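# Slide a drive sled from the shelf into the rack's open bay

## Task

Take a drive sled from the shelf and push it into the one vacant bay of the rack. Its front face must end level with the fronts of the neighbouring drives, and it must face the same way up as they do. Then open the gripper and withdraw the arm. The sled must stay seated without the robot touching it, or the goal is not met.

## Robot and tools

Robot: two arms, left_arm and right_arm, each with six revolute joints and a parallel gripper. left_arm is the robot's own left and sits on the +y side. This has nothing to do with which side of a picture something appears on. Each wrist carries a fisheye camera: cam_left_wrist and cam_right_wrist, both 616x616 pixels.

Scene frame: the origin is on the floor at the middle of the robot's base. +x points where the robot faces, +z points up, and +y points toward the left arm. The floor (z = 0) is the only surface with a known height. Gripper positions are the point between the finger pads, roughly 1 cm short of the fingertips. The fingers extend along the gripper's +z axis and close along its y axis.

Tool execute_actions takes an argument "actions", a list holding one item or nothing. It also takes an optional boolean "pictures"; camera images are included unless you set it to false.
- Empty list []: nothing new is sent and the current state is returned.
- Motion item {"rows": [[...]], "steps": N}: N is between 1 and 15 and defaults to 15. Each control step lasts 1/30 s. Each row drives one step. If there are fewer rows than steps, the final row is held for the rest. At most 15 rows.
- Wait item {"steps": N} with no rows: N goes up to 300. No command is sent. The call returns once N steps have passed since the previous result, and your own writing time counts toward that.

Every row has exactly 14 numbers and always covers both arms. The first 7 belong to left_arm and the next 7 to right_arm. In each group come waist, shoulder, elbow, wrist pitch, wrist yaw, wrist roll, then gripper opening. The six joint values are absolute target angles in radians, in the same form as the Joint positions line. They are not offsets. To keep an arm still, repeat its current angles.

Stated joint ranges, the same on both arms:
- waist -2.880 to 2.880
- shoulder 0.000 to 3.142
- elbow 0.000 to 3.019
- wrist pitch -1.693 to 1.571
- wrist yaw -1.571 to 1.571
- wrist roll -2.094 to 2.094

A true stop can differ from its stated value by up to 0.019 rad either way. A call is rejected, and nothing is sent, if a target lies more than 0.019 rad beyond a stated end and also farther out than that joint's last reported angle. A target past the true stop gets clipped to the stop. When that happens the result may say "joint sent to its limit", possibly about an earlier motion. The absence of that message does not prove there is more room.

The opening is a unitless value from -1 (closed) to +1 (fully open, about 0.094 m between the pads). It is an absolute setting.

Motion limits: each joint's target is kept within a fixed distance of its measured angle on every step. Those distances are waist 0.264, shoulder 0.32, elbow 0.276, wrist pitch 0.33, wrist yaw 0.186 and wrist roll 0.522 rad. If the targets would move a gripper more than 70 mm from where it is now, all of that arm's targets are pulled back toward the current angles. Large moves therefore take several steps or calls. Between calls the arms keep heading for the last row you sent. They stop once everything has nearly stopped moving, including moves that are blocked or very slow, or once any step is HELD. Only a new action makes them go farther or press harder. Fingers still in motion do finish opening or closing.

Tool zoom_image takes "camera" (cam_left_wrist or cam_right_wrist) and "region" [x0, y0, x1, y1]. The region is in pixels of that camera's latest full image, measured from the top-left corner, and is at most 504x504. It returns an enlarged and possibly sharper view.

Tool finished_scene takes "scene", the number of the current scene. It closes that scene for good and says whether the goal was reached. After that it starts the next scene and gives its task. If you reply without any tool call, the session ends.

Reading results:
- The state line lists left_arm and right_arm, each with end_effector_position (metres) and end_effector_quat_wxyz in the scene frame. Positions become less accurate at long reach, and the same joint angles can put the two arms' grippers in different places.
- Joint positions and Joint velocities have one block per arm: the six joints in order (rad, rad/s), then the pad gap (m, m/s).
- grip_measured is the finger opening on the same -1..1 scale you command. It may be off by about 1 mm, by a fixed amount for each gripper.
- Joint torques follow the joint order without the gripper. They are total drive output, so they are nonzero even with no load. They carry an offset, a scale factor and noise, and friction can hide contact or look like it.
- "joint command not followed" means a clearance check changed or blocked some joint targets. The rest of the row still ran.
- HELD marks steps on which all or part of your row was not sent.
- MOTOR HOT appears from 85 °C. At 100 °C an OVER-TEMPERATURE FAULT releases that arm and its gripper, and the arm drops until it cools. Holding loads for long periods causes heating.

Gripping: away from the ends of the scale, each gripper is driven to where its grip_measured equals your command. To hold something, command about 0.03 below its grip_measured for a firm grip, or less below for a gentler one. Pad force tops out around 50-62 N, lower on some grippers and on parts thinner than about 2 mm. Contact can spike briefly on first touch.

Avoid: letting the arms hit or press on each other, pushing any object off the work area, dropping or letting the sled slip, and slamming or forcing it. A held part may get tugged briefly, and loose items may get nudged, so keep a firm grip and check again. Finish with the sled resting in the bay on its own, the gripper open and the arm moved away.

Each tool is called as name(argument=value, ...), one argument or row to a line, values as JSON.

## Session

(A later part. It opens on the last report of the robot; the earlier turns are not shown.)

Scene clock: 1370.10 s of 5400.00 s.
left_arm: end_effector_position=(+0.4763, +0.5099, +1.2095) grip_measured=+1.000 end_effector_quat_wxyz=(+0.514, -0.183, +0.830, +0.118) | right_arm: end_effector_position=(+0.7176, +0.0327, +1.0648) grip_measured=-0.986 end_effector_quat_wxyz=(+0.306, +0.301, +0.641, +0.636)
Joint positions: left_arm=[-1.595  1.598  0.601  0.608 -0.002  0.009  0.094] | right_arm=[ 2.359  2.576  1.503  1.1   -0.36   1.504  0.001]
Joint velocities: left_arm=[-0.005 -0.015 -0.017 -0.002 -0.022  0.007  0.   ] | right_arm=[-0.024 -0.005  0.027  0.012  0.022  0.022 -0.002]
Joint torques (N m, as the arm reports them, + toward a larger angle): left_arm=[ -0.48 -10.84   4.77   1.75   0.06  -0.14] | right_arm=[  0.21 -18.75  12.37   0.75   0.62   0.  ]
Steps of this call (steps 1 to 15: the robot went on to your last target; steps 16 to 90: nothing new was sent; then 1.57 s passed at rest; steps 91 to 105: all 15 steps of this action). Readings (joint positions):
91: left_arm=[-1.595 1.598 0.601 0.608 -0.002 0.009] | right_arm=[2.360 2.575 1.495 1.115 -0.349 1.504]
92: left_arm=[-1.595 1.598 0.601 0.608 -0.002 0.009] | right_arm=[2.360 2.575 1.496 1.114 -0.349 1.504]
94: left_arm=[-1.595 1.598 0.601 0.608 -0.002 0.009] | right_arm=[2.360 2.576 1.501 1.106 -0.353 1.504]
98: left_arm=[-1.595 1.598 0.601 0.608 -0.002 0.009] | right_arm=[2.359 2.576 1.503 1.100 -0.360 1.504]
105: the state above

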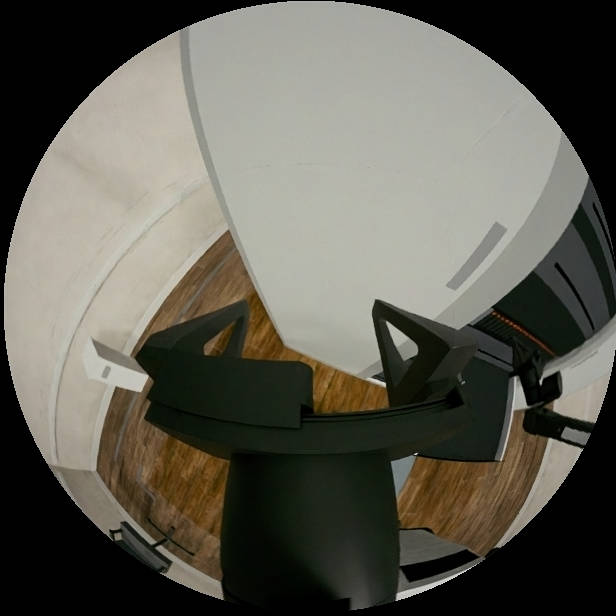

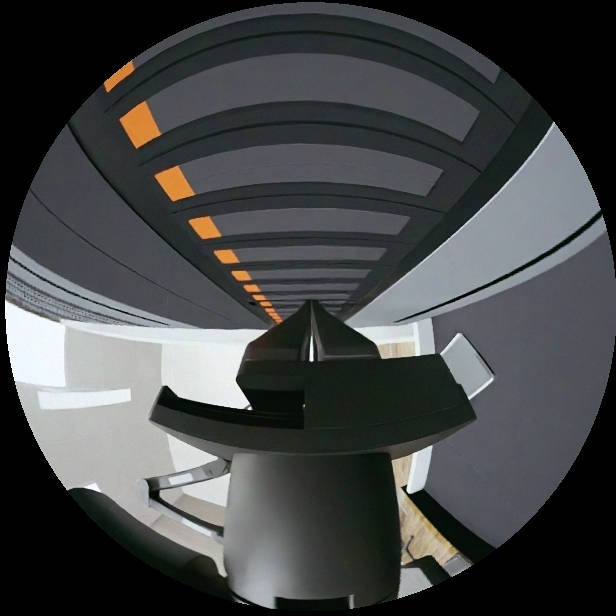

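Hard stop reached. Retreating to inspect.

execute_actions(
  actions=[
    {"rows":[[-1.6,1.6,0.6,0.6,0,0,1,2.35,2.585,1.53,1.1,-0.35,1.51,-1],[-1.6,1.6,0.6,0.6,0,0,1,2.36,2.575,1.49,1.12,-0.345,1.51,-1],[-1.6,1.6,0.6,0.6,0,0,1,2.365,2.565,1.46,1.14,-0.34,1.51,-1],[-1.6,1.6,0.6,0.6,0,0,1,2.372,2.55,1.43,1.16,-0.33,1.51,-1],[-1.6,1.6,0.6,0.6,0,0,1,2.38,2.535,1.4,1.18,-0.325,1.51,-1],[-1.6,1.6,0.6,0.6,0,0,1,2.388,2.525,1.37,1.2,-0.32,1.51,-1],[-1.6,1.6,0.6,0.6,0,0,1,2.396,2.515,1.34,1.22,-0.31,1.51,-1],[-1.6,1.6,0.6,0.6,0,0,1,2.404,2.505,1.3,1.24,-0.3,1.51,-1],[-1.6,1.6,0.6,0.6,0,0,1,2.412,2.495,1.26,1.27,-0.29,1.51,-1],[-1.6,1.6,0.6,0.6,0,0,1,2.42,2.485,1.22,1.3,-0.275,1.51,-1]],"steps":15},
  ],
)

execute_actions(
  actions=[
    {"steps":15},
  ],
)

Scene clock: 1380.47 s of 5400.00 s.
left_arm: end_effector_position=(+0.4763, +0.5099, +1.2095) grip_measured=+1.000 end_effector_quat_wxyz=(+0.514, -0.183, +0.830, +0.118) | right_arm: end_effector_position=(+0.6313, +0.0336, +1.0690) grip_measured=-0.986 end_effector_quat_wxyz=(+0.310, +0.311, +0.642, +0.629)
Joint positions: left_arm=[-1.595  1.598  0.601  0.608 -0.002  0.009  0.094] | right_arm=[ 2.417  2.489  1.222  1.281 -0.279  1.504  0.001]
Joint velocities: left_arm=[-0.005  0.005  0.012 -0.002 -0.066 -0.037  0.   ] | right_arm=[ 0.151 -0.005 -0.007  0.007  0.037  0.022 -0.001]
Joint torques (N m, as the arm reports them, + toward a larger angle): left_arm=[ -0.57 -10.77   4.76   1.72   0.06  -0.14] | right_arm=[  0.2  -18.24   3.64   2.42   0.1    0.  ]
Steps of this call (steps 1 to 15: the robot went on to your last target; steps 16 to 90: nothing new was sent; then 6.87 s passed at rest; steps 91 to 105: all 15 steps of this action). Readings (joint positions):
91: left_arm=[-1.595 1.598 0.601 0.608 -0.002 0.009] | right_arm=[2.359 2.576 1.503 1.100 -0.362 1.504]
92: left_arm=[-1.595 1.598 0.601 0.608 -0.002 0.009] | right_arm=[2.360 2.576 1.500 1.102 -0.361 1.504]
94: left_arm=[-1.595 1.598 0.601 0.608 -0.002 0.009] | right_arm=[2.362 2.571 1.481 1.119 -0.341 1.504]
98: left_arm=[-1.595 1.598 0.601 0.608 -0.002 0.009] | right_arm=[2.370 2.532 1.368 1.187 -0.309 1.504]
105: the state above

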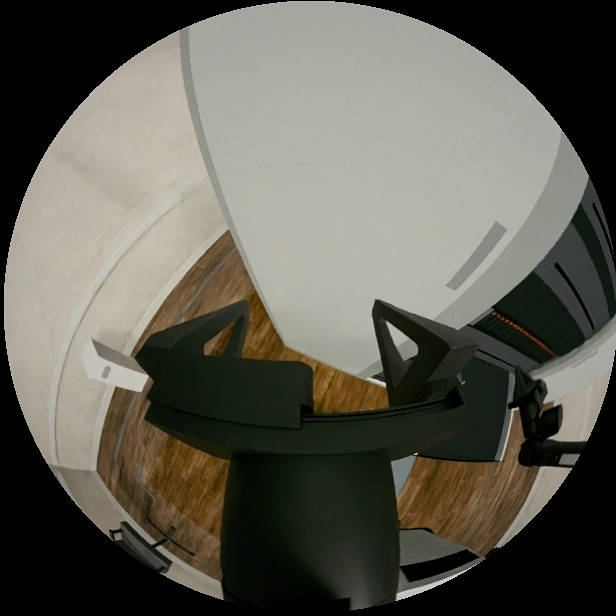

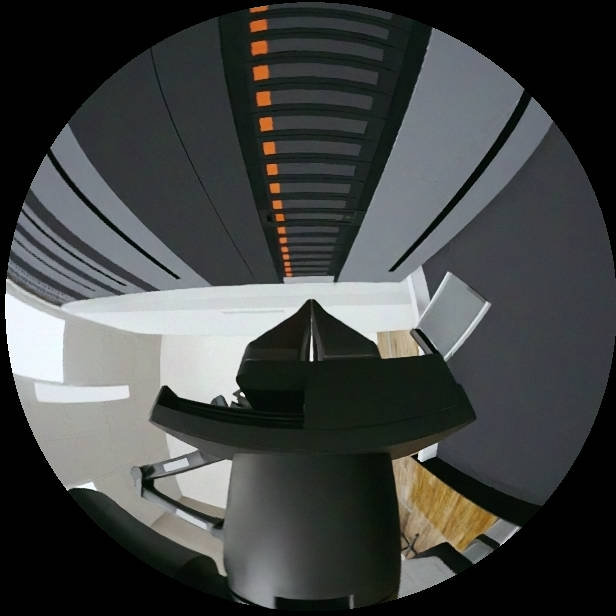

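Scene clock: 1380.97 s of 5400.00 s.
left_arm: end_effector_position=(+0.4763, +0.5099, +1.2095) grip_measured=+1.000 end_effector_quat_wxyz=(+0.514, -0.183, +0.830, +0.118) | right_arm: end_effector_position=(+0.6292, +0.0386, +1.0710) grip_measured=-0.986 end_effector_quat_wxyz=(+0.309, +0.308, +0.641, +0.631)
Joint positions: left_arm=[-1.595  1.598  0.601  0.608 -0.002  0.009  0.094] | right_arm=[ 2.425  2.488  1.222  1.285 -0.278  1.504  0.001]
Joint velocities: left_arm=[-0.024  0.005  0.002  0.002 -0.022  0.066  0.   ] | right_arm=[ 0.005  0.005 -0.007  0.012 -0.022 -0.066 -0.   ]
Joint torques (N m, as the arm reports them, + toward a larger angle): left_arm=[ -0.51 -10.84   4.75   1.73   0.06  -0.14] | right_arm=[  1.59 -17.72   3.7    2.5    0.03   0.  ]
Steps of this call (steps 1 to 15: the robot went on to your last target). Readings (joint positions):
1: left_arm=[-1.595 1.598 0.601 0.608 -0.002 0.009] | right_arm=[2.422 2.489 1.222 1.281 -0.279 1.504]
2: left_arm=[-1.595 1.598 0.601 0.608 -0.002 0.009] | right_arm=[2.425 2.488 1.222 1.283 -0.279 1.504]
4: left_arm=[-1.595 1.598 0.601 0.608 -0.002 0.009] | right_arm=[2.426 2.488 1.222 1.285 -0.279 1.504]
8: left_arm=[-1.595 1.598 0.601 0.608 -0.002 0.009] | right_arm=[2.425 2.488 1.222 1.285 -0.278 1.504]
15: the state above
All arms were judged still, so your last target was given up. Only a new action makes them travel on or press farther. Fingers that are still opening or closing keep moving.

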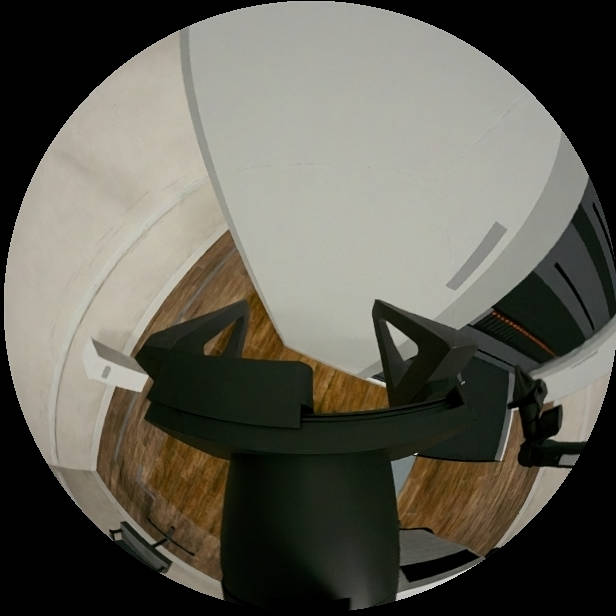

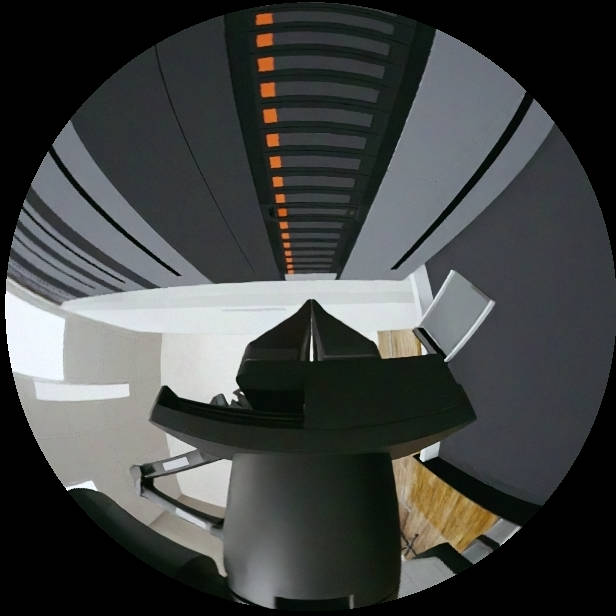

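zoom_image(
  camera="cam_right_wrist",
  region=[240,150,400,290],
)

Region (240, 150, 400, 290) of cam_right_wrist's 616x616 image, scaled by 3.150, with more detail than that image has; it fills the top 441 rows of this view, and the rest is white.

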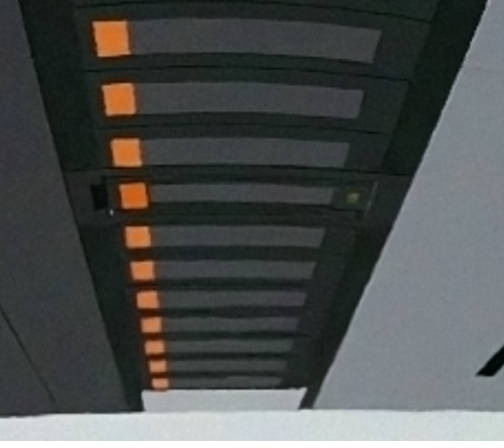

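The sled looks flush and the gripper is about 9 cm clear.

finished_scene(
  scene=2,
)

The scene is finished: the task was done.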